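# Find and leave open the tool cabinet's broken-interlock drawers

## Task

The tool cabinet has four drawers and an interlock: opening any one drawer is supposed to lock the other three. On some drawers the interlock piece has come loose, and this cannot be seen while the drawers are closed. Work out which drawers are faulty. Each faulty drawer must end up open by at least a hand's width, and every working drawer must end up closed. The final state must hold by itself; anything the robot is still holding in place does not count.

## Robot and tools

ROBOT. There are two xArm7 arms, each with a parallel gripper and a wrist camera: left_arm and right_arm. Their bases in the scene frame are: left_arm at (-0.032, +0.307, 0) with quat_wxyz (+1.000, 0, 0, -0.005), and right_arm at (+0.039, -0.307, 0) with quat_wxyz (+1.000, 0, 0, +0.011). The scene frame has its origin on the table top midway between the arms. +x points out over the table, +z points up, and left_arm sits on the +y side. The arm names do not refer to sides of any image.

GRIPPER FRAME. The fingers point along the gripper's +z axis and close along its y axis. end_effector_position is the spot between the pads when the fingers are shut, about 2 cm short of the fingertips. Closing pushes the tips roughly 10 mm further along +z. The reported hand position can be somewhat wrong, especially when the arm is reaching far.

ROW FORMAT. Both motion tools use a row of 16 plain numbers, always for both arms, left first:
x, y, z, qw, qx, qy, qz, opening (left_arm), then x, y, z, qw, qx, qy, qz, opening (right_arm).
x, y, z is an absolute target for end_effector_position in metres in the scene frame. The quaternion is an absolute target orientation, w first, also in the scene frame. Opening runs from -1 (closed) to +1 (fully open, 0.084 m) and is not a pose. To keep an arm still, resend the exact position and quaternion from the last result taken before it stopped, plus the opening you want. To hold an orientation steady, repeat the same quaternion in every row rather than copying back a reported one that may have drifted.

execute_actions(actions): actions is a list of actions. Each action is a table of up to 15 rows, and each row is applied for one control step of 1/30 s. If a table has fewer than 15 rows, its last row is repeated for the remaining steps. An empty list only returns the state and images. A target more than 0.6 m from that gripper's current position, along any of the gripper's own axes, gets the action refused for both arms. If any action is malformed, or if the first action fails that distance check against the latest reported state, the whole call is rejected and nothing moves.

move(target, speed, blocking): target is one 16-number row as above, giving absolute poses. Each gripper travels in a straight line toward its pose, and both paths finish at the same moment, taking between 0.5 and 10 s. A path that would take longer is cut off at 10 s. speed is the maximum path speed in m/s, from 0.002 to 0.5, with 0.25 as the default. Rotation is capped at twice that value in rad/s, and the shorter way round is taken. The opening is applied when the move starts. Moves do not avoid obstacles or the other arm. Grippers lag, can wander off the line, and can exceed the speed near full reach. Faster contact hits harder, and a target set deeper past a surface presses harder. The result adds a "move:" line giving the outcome (done, off_target, moving, held, fault) and any limits: paced means the commanded pose was clipped, and held means a safety check blocked some steps, after which the arm may surge. If only one arm is named, the other one finished fine. Each gripper's distance from its pose is also shown. With blocking=false, the result returns after 0.5 s while the motion continues. Before sending more rows or moves, use wait or stop.

wait(seconds): runs the simulation for 0 to 10 s with the last commands held. It returns early if a running move finishes. stop(): brakes the current move to a halt; braking needs some room, and the fingers keep moving. zoom_image(camera, region): gives an enlarged crop of the latest image, with region [x0, y0, x1, y1] in pixels and at most 504 by 504. read_manual(section): returns licence texts only. finished_scene(scene): pass the current scene number to end it, which cannot be undone. The result tells you whether the goal was met.

CAMERAS, each 896x504: cam_head_left, cam_head_right, cam_high, cam_low, cam_left_wrist, cam_right_wrist, returned in that order.

CONTROLLER. On every step, the commanded pose is clipped to at most 70 mm and 16 degrees from the measured pose. Damped IK then tracks it, favouring position over orientation. When an action ends, the arm stops at its last clipped pose, so a far target needs several actions. "Hand target" lines show where each arm is currently being driven. A "pose unreachable" line means the clearance check altered or blocked that arm's command. Elbows never fully straighten. Joint ranges (rad), base to gripper: waist ±6.283, shoulder -2.059 to 2.094, upper arm roll ±6.283, elbow -0.192 to 3.927, forearm roll ±6.283, wrist pitch -1.693 to 3.142, wrist roll ±6.283.

GRIPPING. grip_measured is the actual finger opening, on the same scale as the command. To squeeze, command a value well below grip_measured. Each pad gives about 24 N at most, and a quick close can hit harder.

FAULTS AND CARE. Load limits (N m): waist 46, shoulder 46, upper arm roll 27.6, elbow 27.6, forearm roll 27.6, wrist pitch 18.4, wrist roll 18.4. If contact torque reaches a limit, that arm backs off slightly, freezes for 10 s and skips the rest of the call. Holding loads heats the motors: a MOTOR HOT line appears at 65 °C, and at 80 °C the arm is braked until it cools, reported as OVER-TEMPERATURE FAULT. The simulation keeps running while you compose a reply, with the last command held. Never let the arms collide or push on each other. Avoid slamming drawers, sharp impacts, strong shoves and dropped objects. Pull and push drawer handles gently and at moderate speed, and release each drawer so it stays put without the gripper.

Each tool is called after ">>>" by a JSON object that holds its "op" and its "data".

## Session

>>> {"op": "execute_actions", "data": {"actions": []}}

Scene clock: 0.00 s.
left_arm: end_effector_position=(+0.4434, +0.4974, +0.1500) grip_measured=+1.00 end_effector_quat_wxyz=(-0.058, -0.606, +0.793, -0.008) end_effector_velocity=(+0.000, -0.000, +0.000) end_effector_angular_velocity=(+0.000, -0.000, -0.000) | right_arm: end_effector_position=(+0.3745, -0.6614, +0.1965) grip_measured=+1.00 end_effector_quat_wxyz=(+0.720, -0.029, +0.691, -0.047) end_effector_velocity=(-0.001, -0.000, -0.001) end_effector_angular_velocity=(+0.000, +0.002, -0.002)
Joint positions: left_arm=[ 0.481  0.296 -0.08   1.283 -0.024  1.095  2.244  0.084] | right_arm=[-1.191  0.245 -0.153  0.653  1.855  1.534  0.298  0.084]
Joint velocities: left_arm=[-0. -0. -0. -0.  0. -0.  0. -0.] | right_arm=[-0.001 -0.     0.    -0.    -0.    -0.002 -0.    -0.   ]
Hand target (left_arm): +0.443, +0.497, +0.150; -0.058, -0.606, +0.793, -0.008
Hand target (right_arm): +0.375, -0.661, +0.197; +0.720, -0.029, +0.691, -0.047

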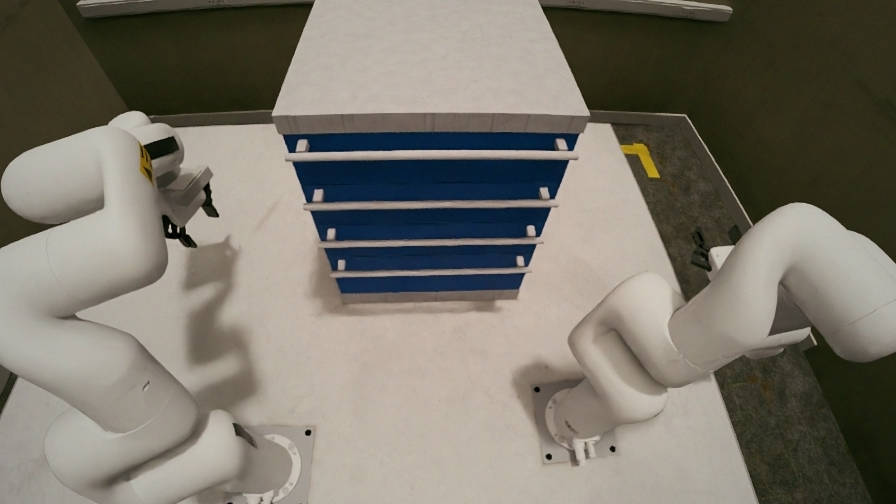

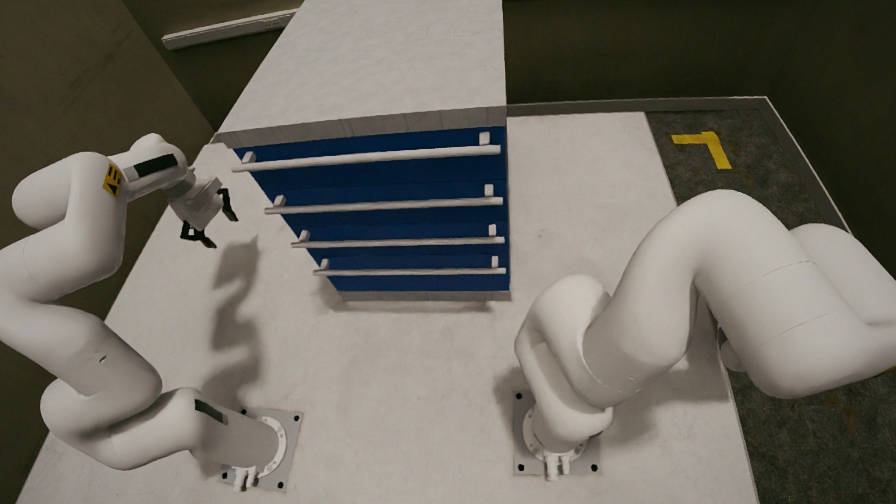

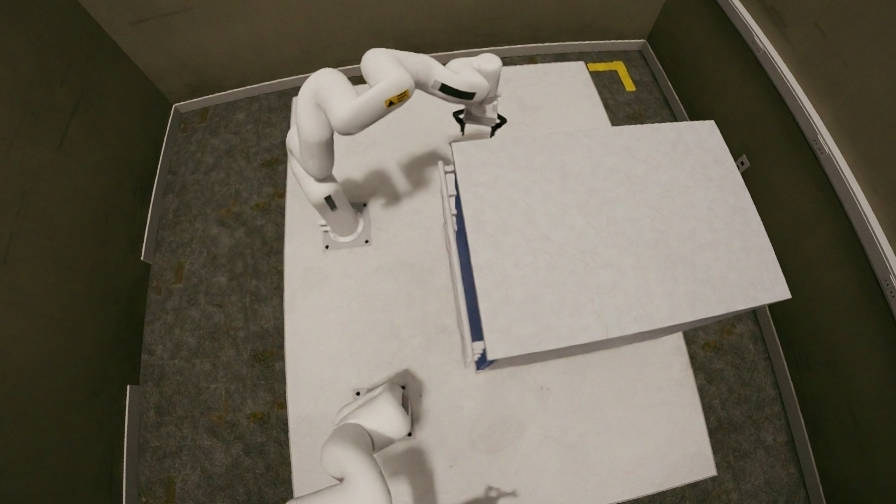

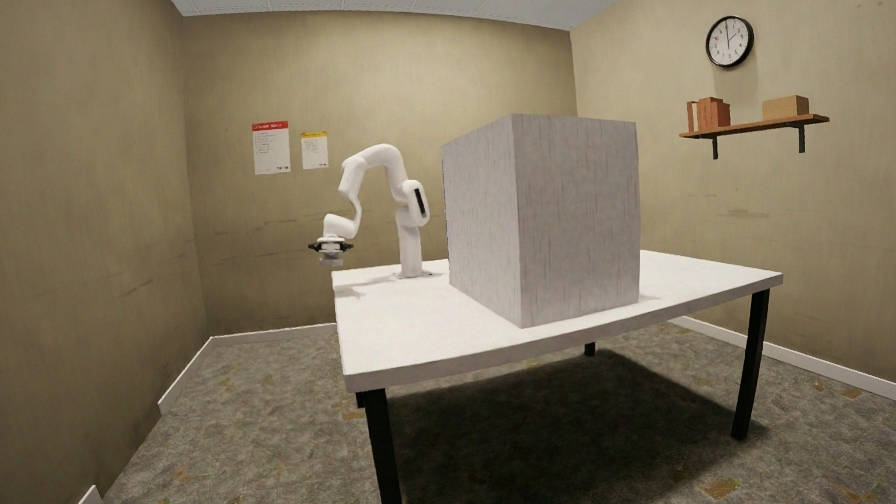

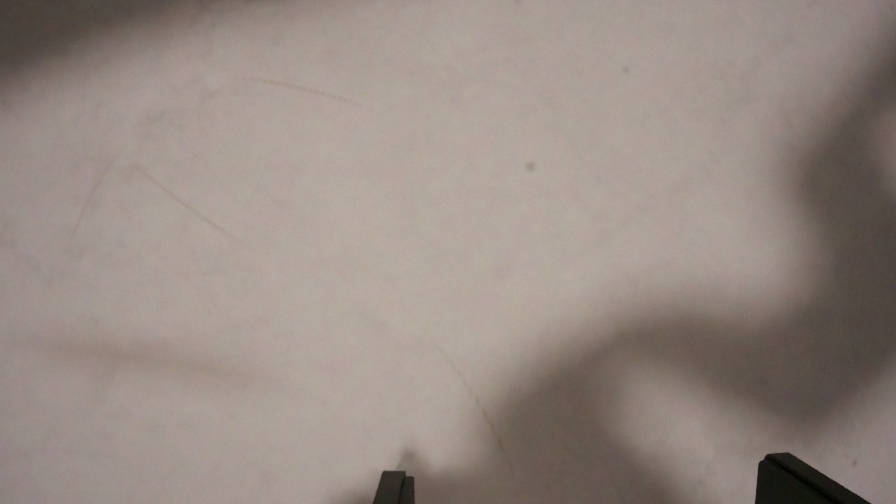

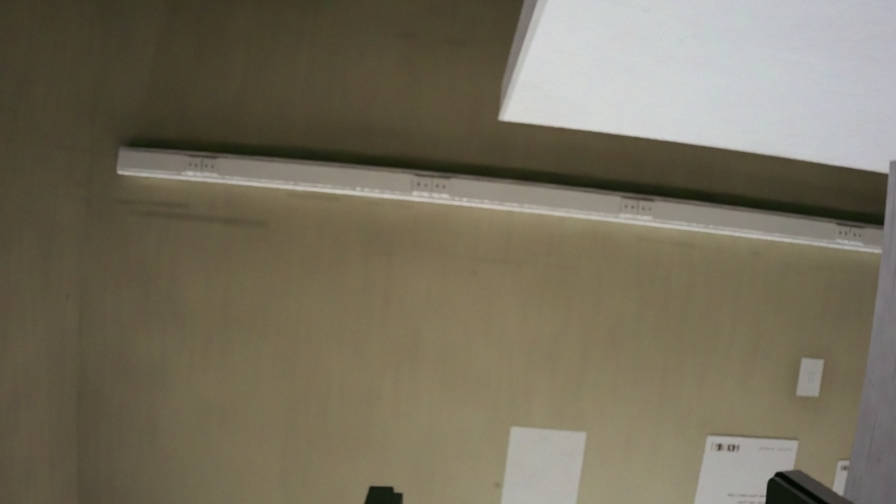

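>>> {"op": "move", "data": {"target": [0.22,0.45,0.36,0,0.707,-0.707,0,1,0.3745,-0.6614,0.1965,0.720,-0.029,0.691,-0.047,1], "speed": 0.3}}

>>> {"op": "move", "data": {"target": [0.12,0.08,0.33,0.271,-0.653,0.653,-0.271,1,0.3745,-0.6614,0.1965,0.720,-0.029,0.691,-0.047,1], "speed": 0.3}}

Scene clock: 71.23 s.
left_arm: end_effector_position=(+0.2205, +0.4507, +0.3588) grip_measured=+1.00 end_effector_quat_wxyz=(+0.001, +0.706, -0.708, -0.001) end_effector_velocity=(-0.000, +0.001, +0.006) end_effector_angular_velocity=(+0.007, -0.013, +0.002) | right_arm: end_effector_position=(+0.3745, -0.6614, +0.1965) grip_measured=+1.00 end_effector_quat_wxyz=(+0.720, -0.029, +0.691, -0.047) end_effector_velocity=(+0.000, +0.000, -0.000) end_effector_angular_velocity=(-0.001, +0.001, +0.000)
Joint positions: left_arm=[ 0.552 -0.62  -0.018  0.942 -0.009  1.564  2.101  0.084] | right_arm=[-1.191  0.245 -0.153  0.653  1.855  1.534  0.297  0.084]
Joint velocities: left_arm=[ 0.001 -0.009  0.002  0.008  0.     0.002  0.     0.   ] | right_arm=[ 0.001  0.     0.     0.    -0.    -0.001 -0.001  0.   ]
Hand target (left_arm): +0.220, +0.451, +0.360; -0.000, +0.707, -0.708, -0.001
Hand target (right_arm): +0.374, -0.661, +0.196; +0.720, -0.029, +0.691, -0.047
Off the commanded pose (left_arm): 0.001 m, 0 deg.
Off the commanded pose (right_arm): 0.000 m, 0 deg.
move: done

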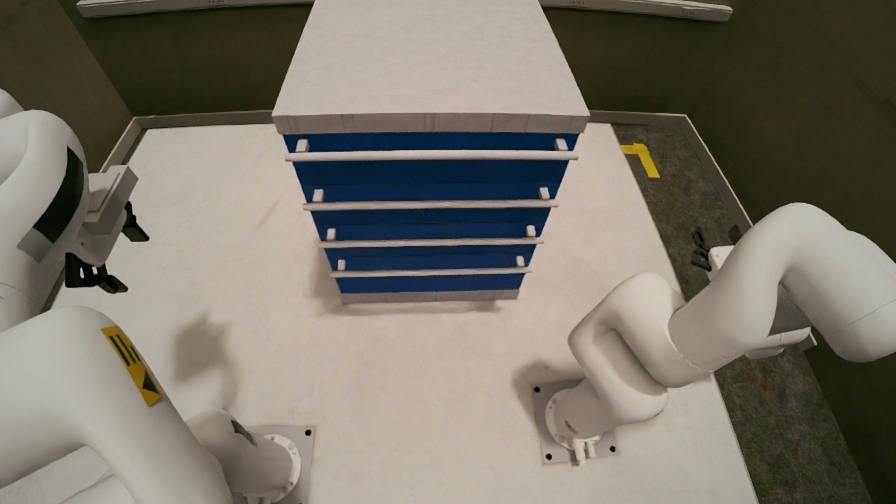

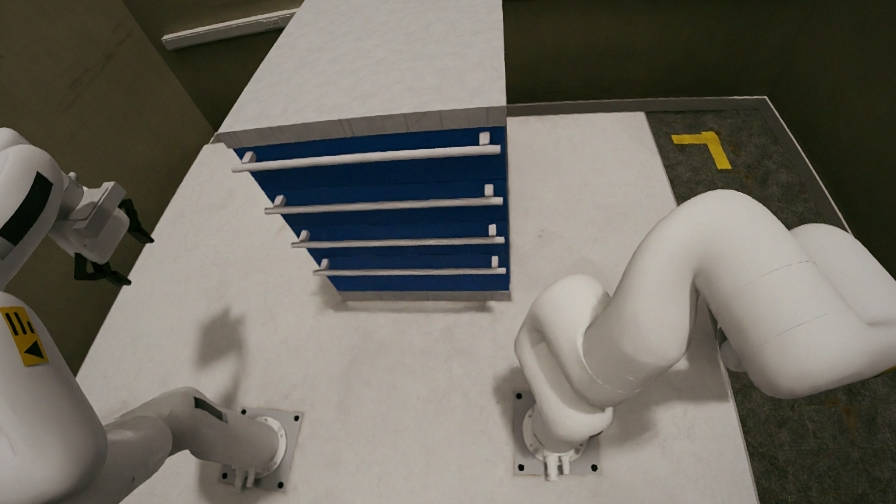

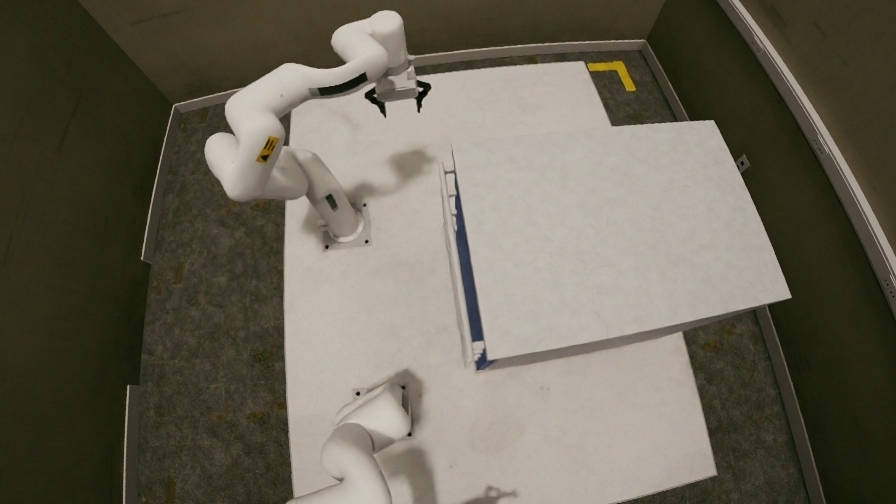

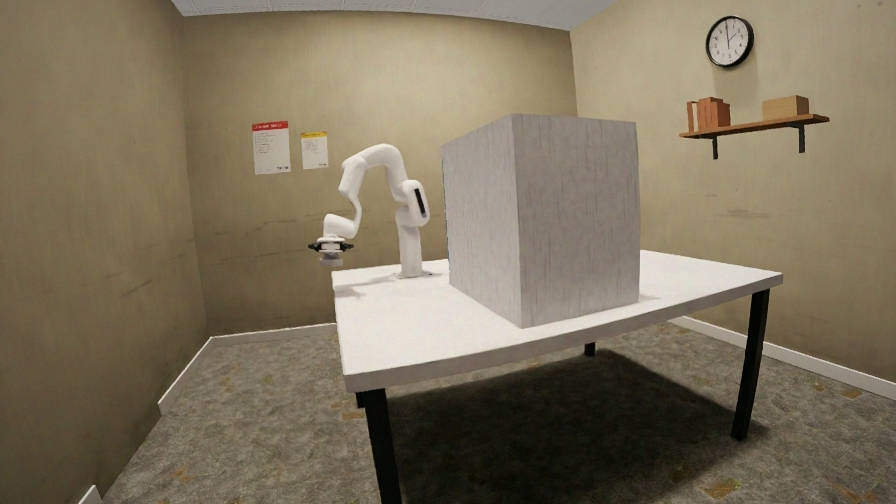

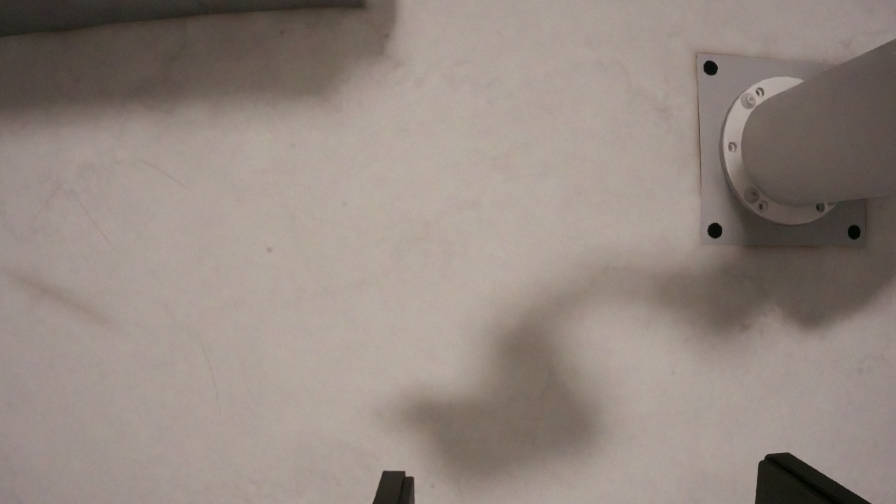

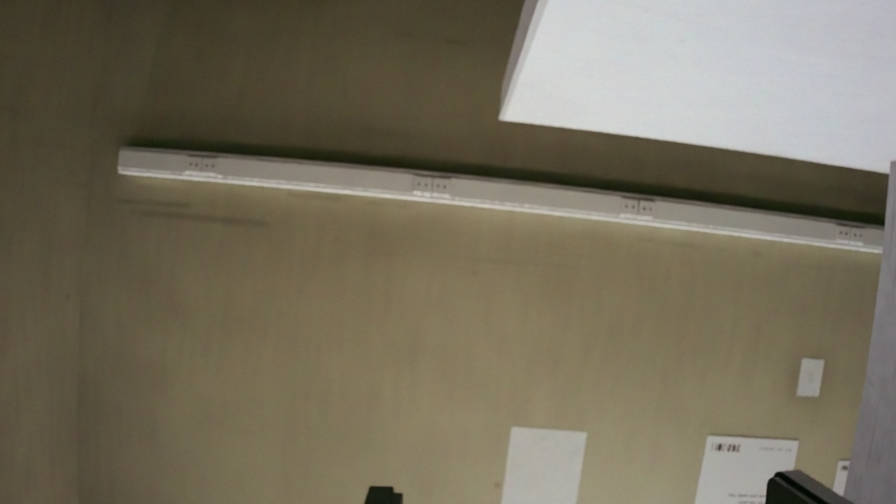

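Scene clock: 73.00 s.
left_arm: end_effector_position=(+0.1203, +0.0825, +0.3297) grip_measured=+1.00 end_effector_quat_wxyz=(-0.271, +0.655, -0.652, +0.269) end_effector_velocity=(-0.002, -0.004, +0.001) end_effector_angular_velocity=(+0.005, -0.010, -0.006) | right_arm: end_effector_position=(+0.3745, -0.6614, +0.1965) grip_measured=+1.00 end_effector_quat_wxyz=(+0.720, -0.029, +0.691, -0.047) end_effector_velocity=(+0.000, +0.000, +0.000) end_effector_angular_velocity=(+0.000, -0.001, +0.001)
Joint positions: left_arm=[ 0.197 -1.962 -0.721  0.522 -0.78   1.552  1.367  0.084] | right_arm=[-1.191  0.245 -0.153  0.653  1.855  1.534  0.297  0.084]
Joint velocities: left_arm=[-0.004 -0.005 -0.007  0.008 -0.004 -0.001 -0.004  0.   ] | right_arm=[ 0.     0.    -0.     0.    -0.     0.001  0.001 -0.   ]
Hand target (left_arm): +0.120, +0.082, +0.330; -0.272, +0.654, -0.653, +0.269
Hand target (right_arm): +0.374, -0.661, +0.196; +0.720, -0.029, +0.691, -0.047
Off the commanded pose (left_arm): 0.003 m, 0 deg.
Off the commanded pose (right_arm): 0.000 m, 0 deg.
move: done

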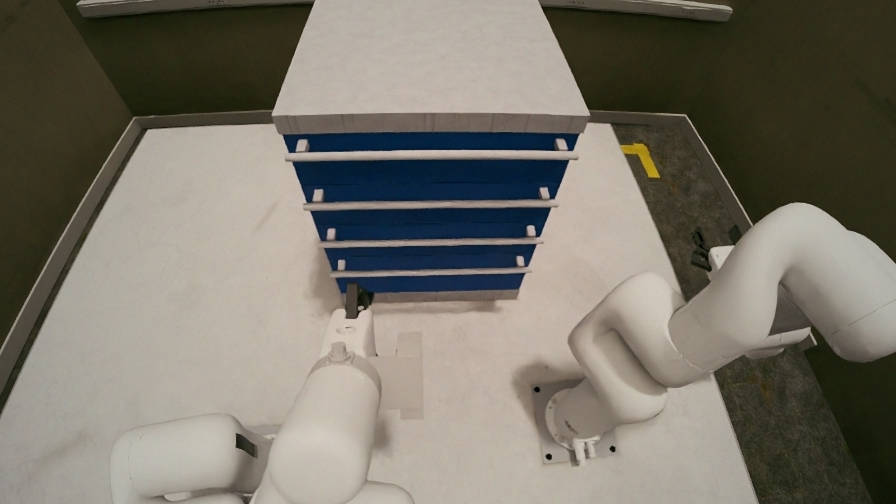

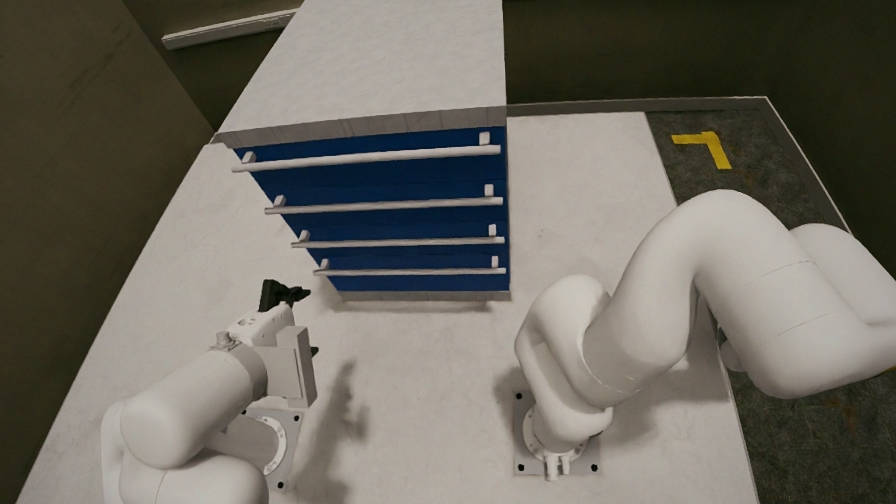

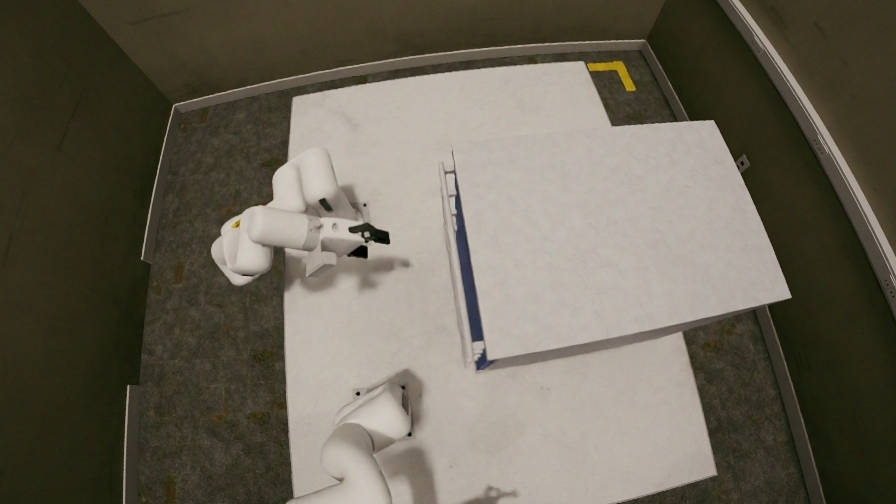

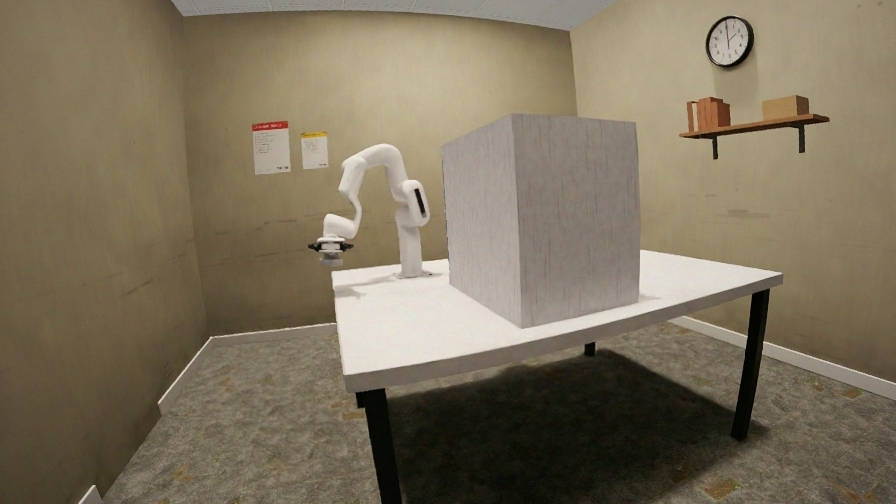

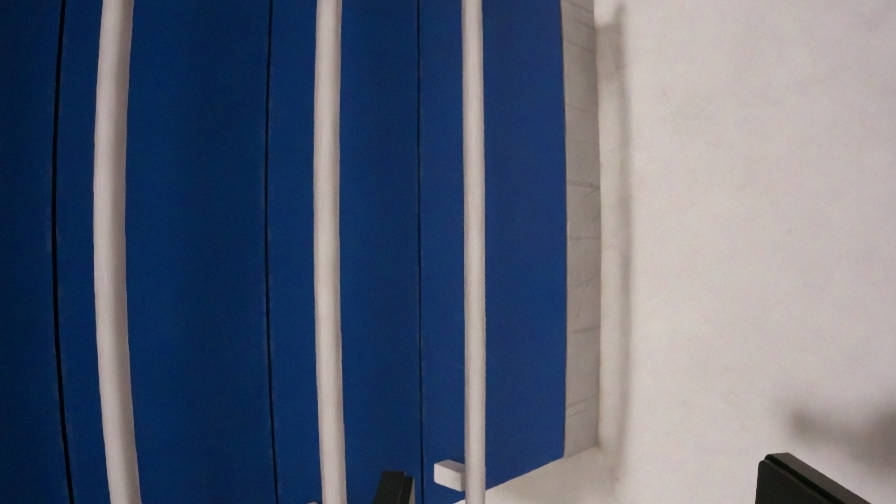

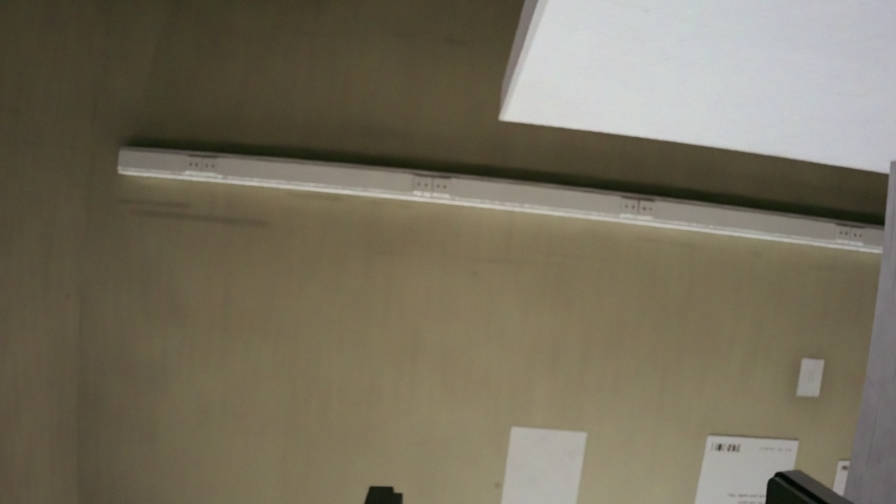

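>>> {"op": "move", "data": {"target": [0.22,0.42,0.36,0,0.707,-0.707,0,1,0.3745,-0.6614,0.1965,0.720,-0.029,0.691,-0.047,1], "speed": 0.3}}

Scene clock: 102.43 s.
left_arm: end_effector_position=(+0.2199, +0.4178, +0.3604) grip_measured=+1.00 end_effector_quat_wxyz=(+0.000, +0.706, -0.708, +0.002) end_effector_velocity=(-0.000, +0.003, -0.002) end_effector_angular_velocity=(-0.006, +0.007, +0.006) | right_arm: end_effector_position=(+0.3745, -0.6614, +0.1965) grip_measured=+1.00 end_effector_quat_wxyz=(+0.720, -0.029, +0.691, -0.047) end_effector_velocity=(+0.000, +0.001, +0.000) end_effector_angular_velocity=(-0.000, -0.000, +0.002)
Joint positions: left_arm=[ 0.556 -0.677 -0.082  0.914 -0.054  1.588  2.056  0.084] | right_arm=[-1.191  0.245 -0.153  0.653  1.855  1.534  0.297  0.084]
Joint velocities: left_arm=[ 0.003  0.009  0.004  0.     0.002  0.001  0.001 -0.   ] | right_arm=[ 0.002 -0.    -0.    -0.    -0.     0.001 -0.    -0.   ]
Hand target (left_arm): +0.220, +0.418, +0.360; +0.001, +0.706, -0.708, +0.002
Hand target (right_arm): +0.374, -0.661, +0.197; +0.720, -0.029, +0.691, -0.047
Off the commanded pose (left_arm): 0.002 m, 0 deg.
Off the commanded pose (right_arm): 0.000 m, 0 deg.
move: done

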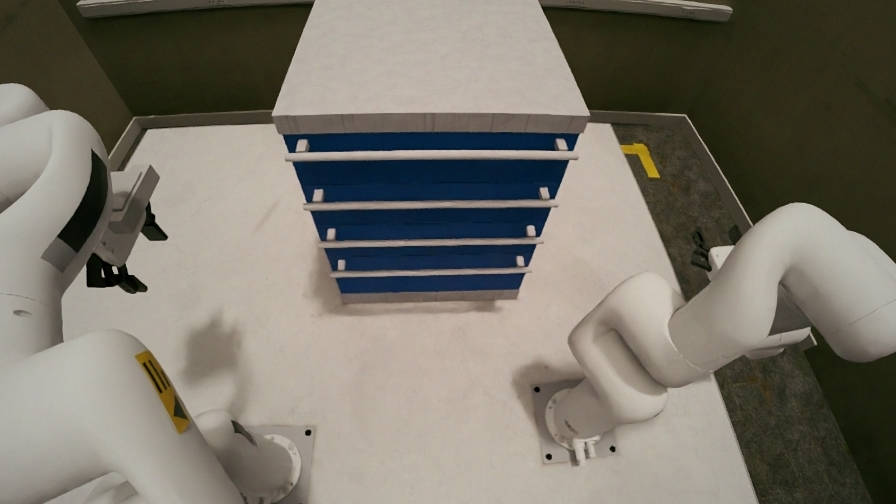

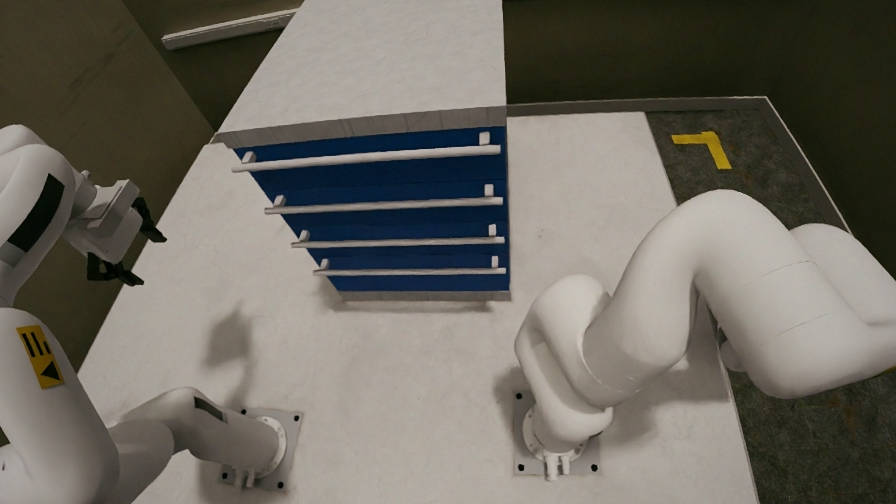

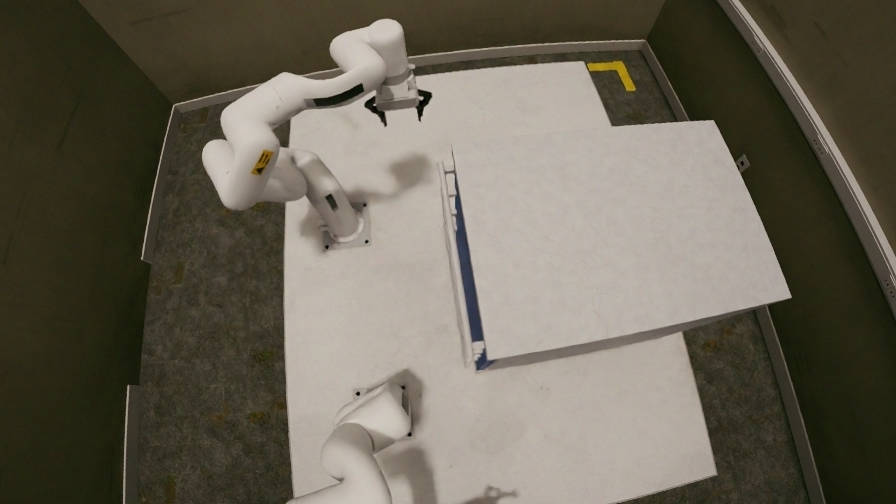

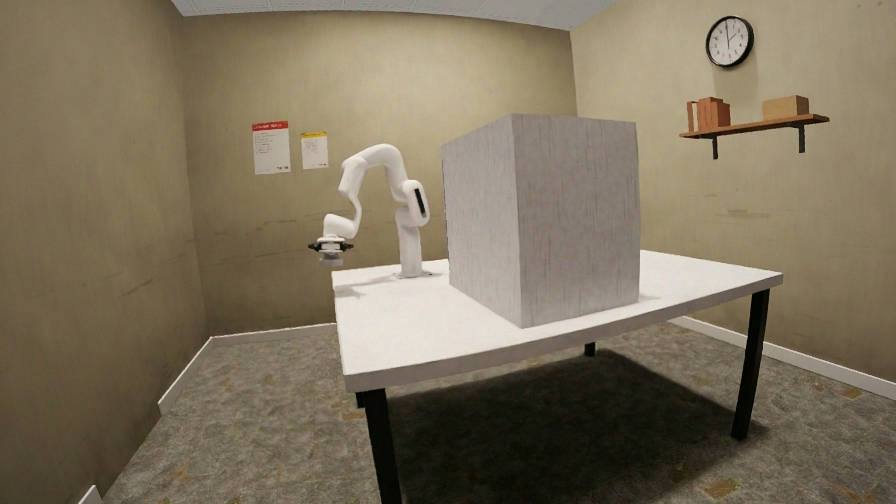

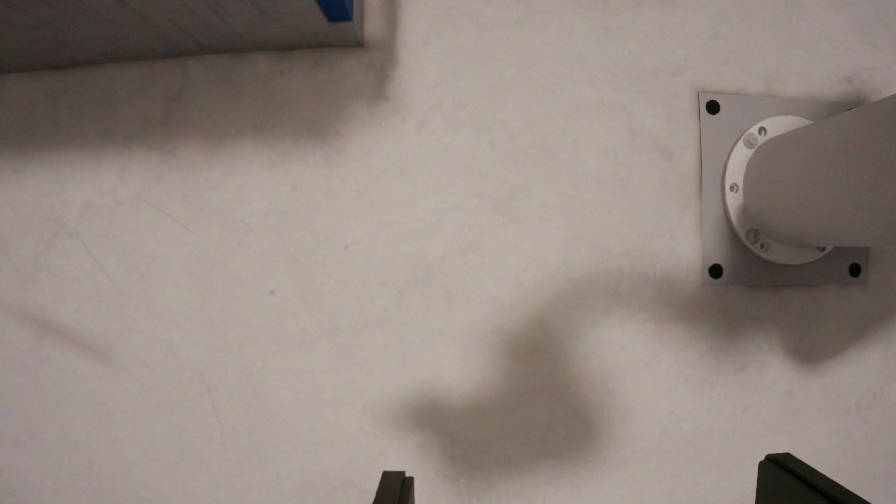

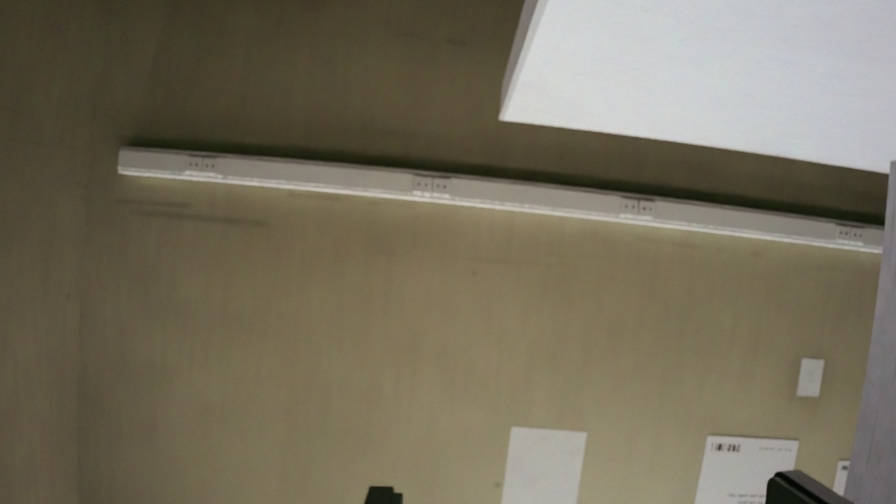

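>>> {"op": "move", "data": {"target": [0.12,-0.12,0.36,0,0.707,-0.707,0,1,0.3745,-0.6614,0.1965,0.720,-0.029,0.691,-0.047,1], "speed": 0.3}}

Scene clock: 120.13 s.
left_arm: end_effector_position=(+0.1189, -0.1183, +0.3596) grip_measured=+1.00 end_effector_quat_wxyz=(+0.000, +0.708, -0.706, -0.002) end_effector_velocity=(-0.006, -0.005, -0.002) end_effector_angular_velocity=(+0.006, -0.002, -0.016) | right_arm: end_effector_position=(+0.3745, -0.6614, +0.1965) grip_measured=+1.00 end_effector_quat_wxyz=(+0.720, -0.029, +0.691, -0.047) end_effector_velocity=(+0.000, +0.001, -0.000) end_effector_angular_velocity=(+0.001, -0.002, +0.002)
Joint positions: left_arm=[ 0.583 -0.807 -1.165  1.461 -0.746  1.783  0.938  0.084] | right_arm=[-1.191  0.245 -0.153  0.653  1.855  1.534  0.297  0.084]
Joint velocities: left_arm=[-0.002 -0.003 -0.013  0.011 -0.002  0.003 -0.002  0.   ] | right_arm=[ 0.001  0.    -0.    -0.002  0.     0.002 -0.001  0.   ]
Hand target (left_arm): +0.118, -0.119, +0.359; +0.000, +0.708, -0.707, -0.002
Hand target (right_arm): +0.375, -0.661, +0.197; +0.720, -0.029, +0.691, -0.047
Off the commanded pose (left_arm): 0.002 m, 0 deg.
Off the commanded pose (right_arm): 0.000 m, 0 deg.
move: done

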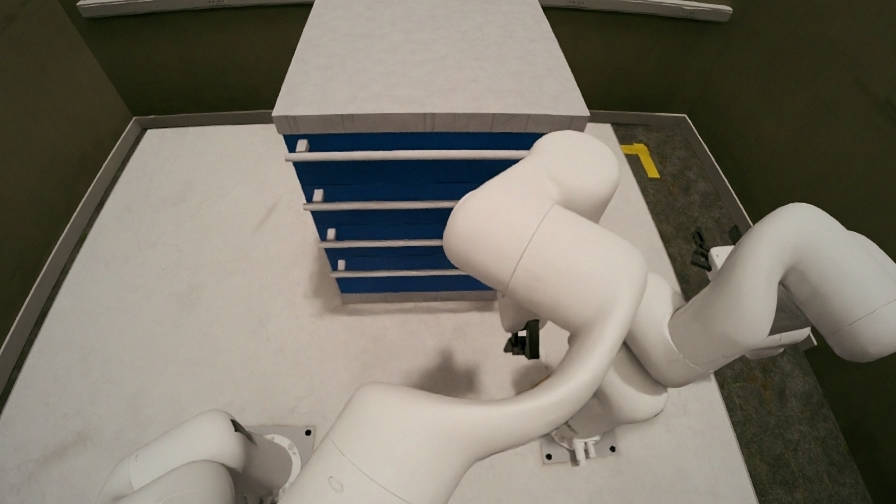

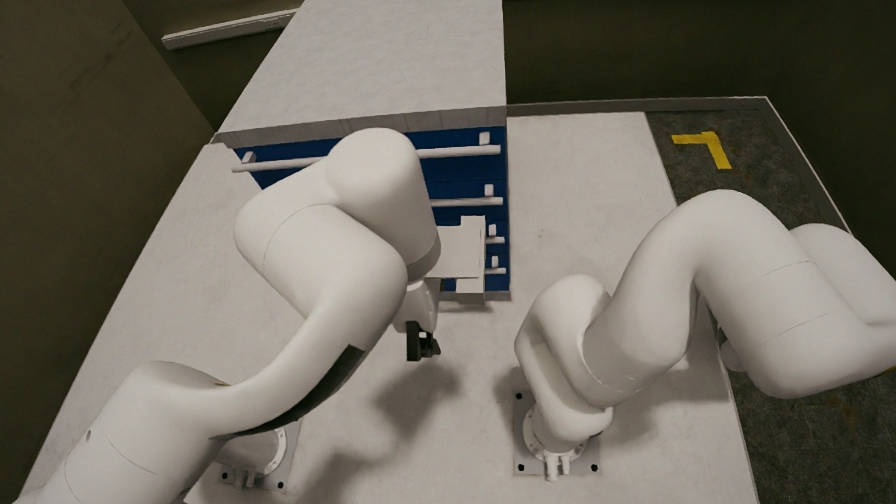

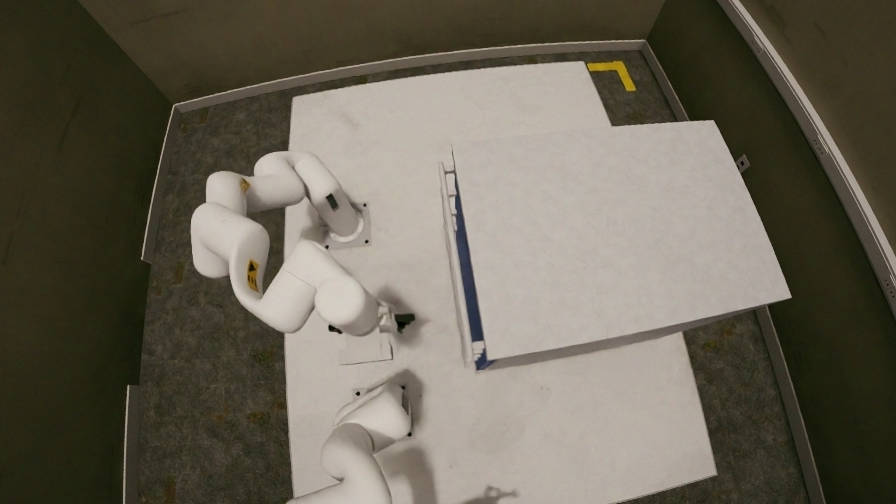

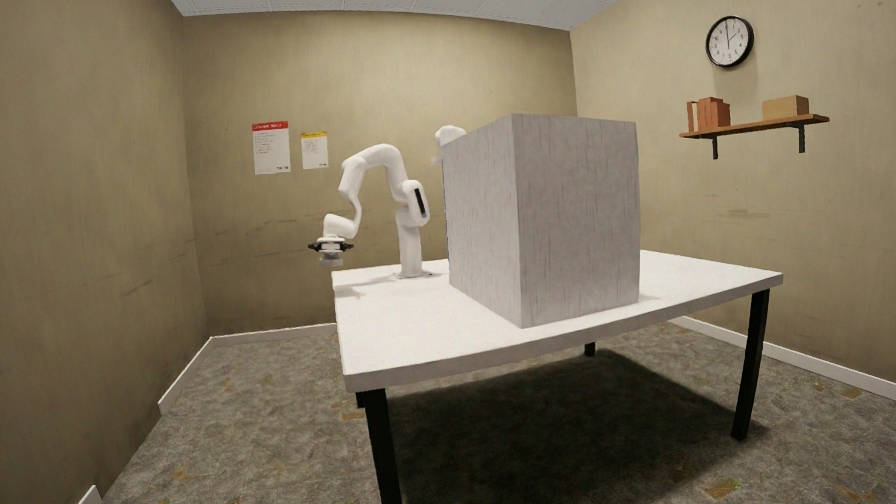

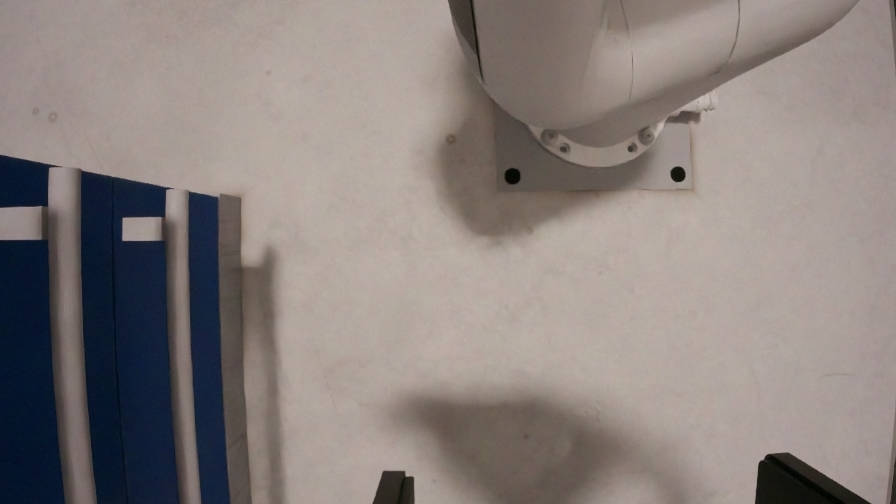

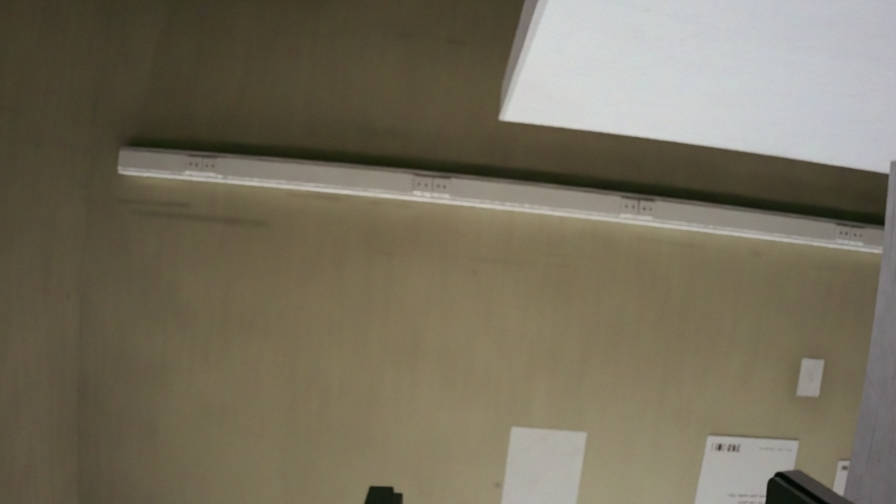

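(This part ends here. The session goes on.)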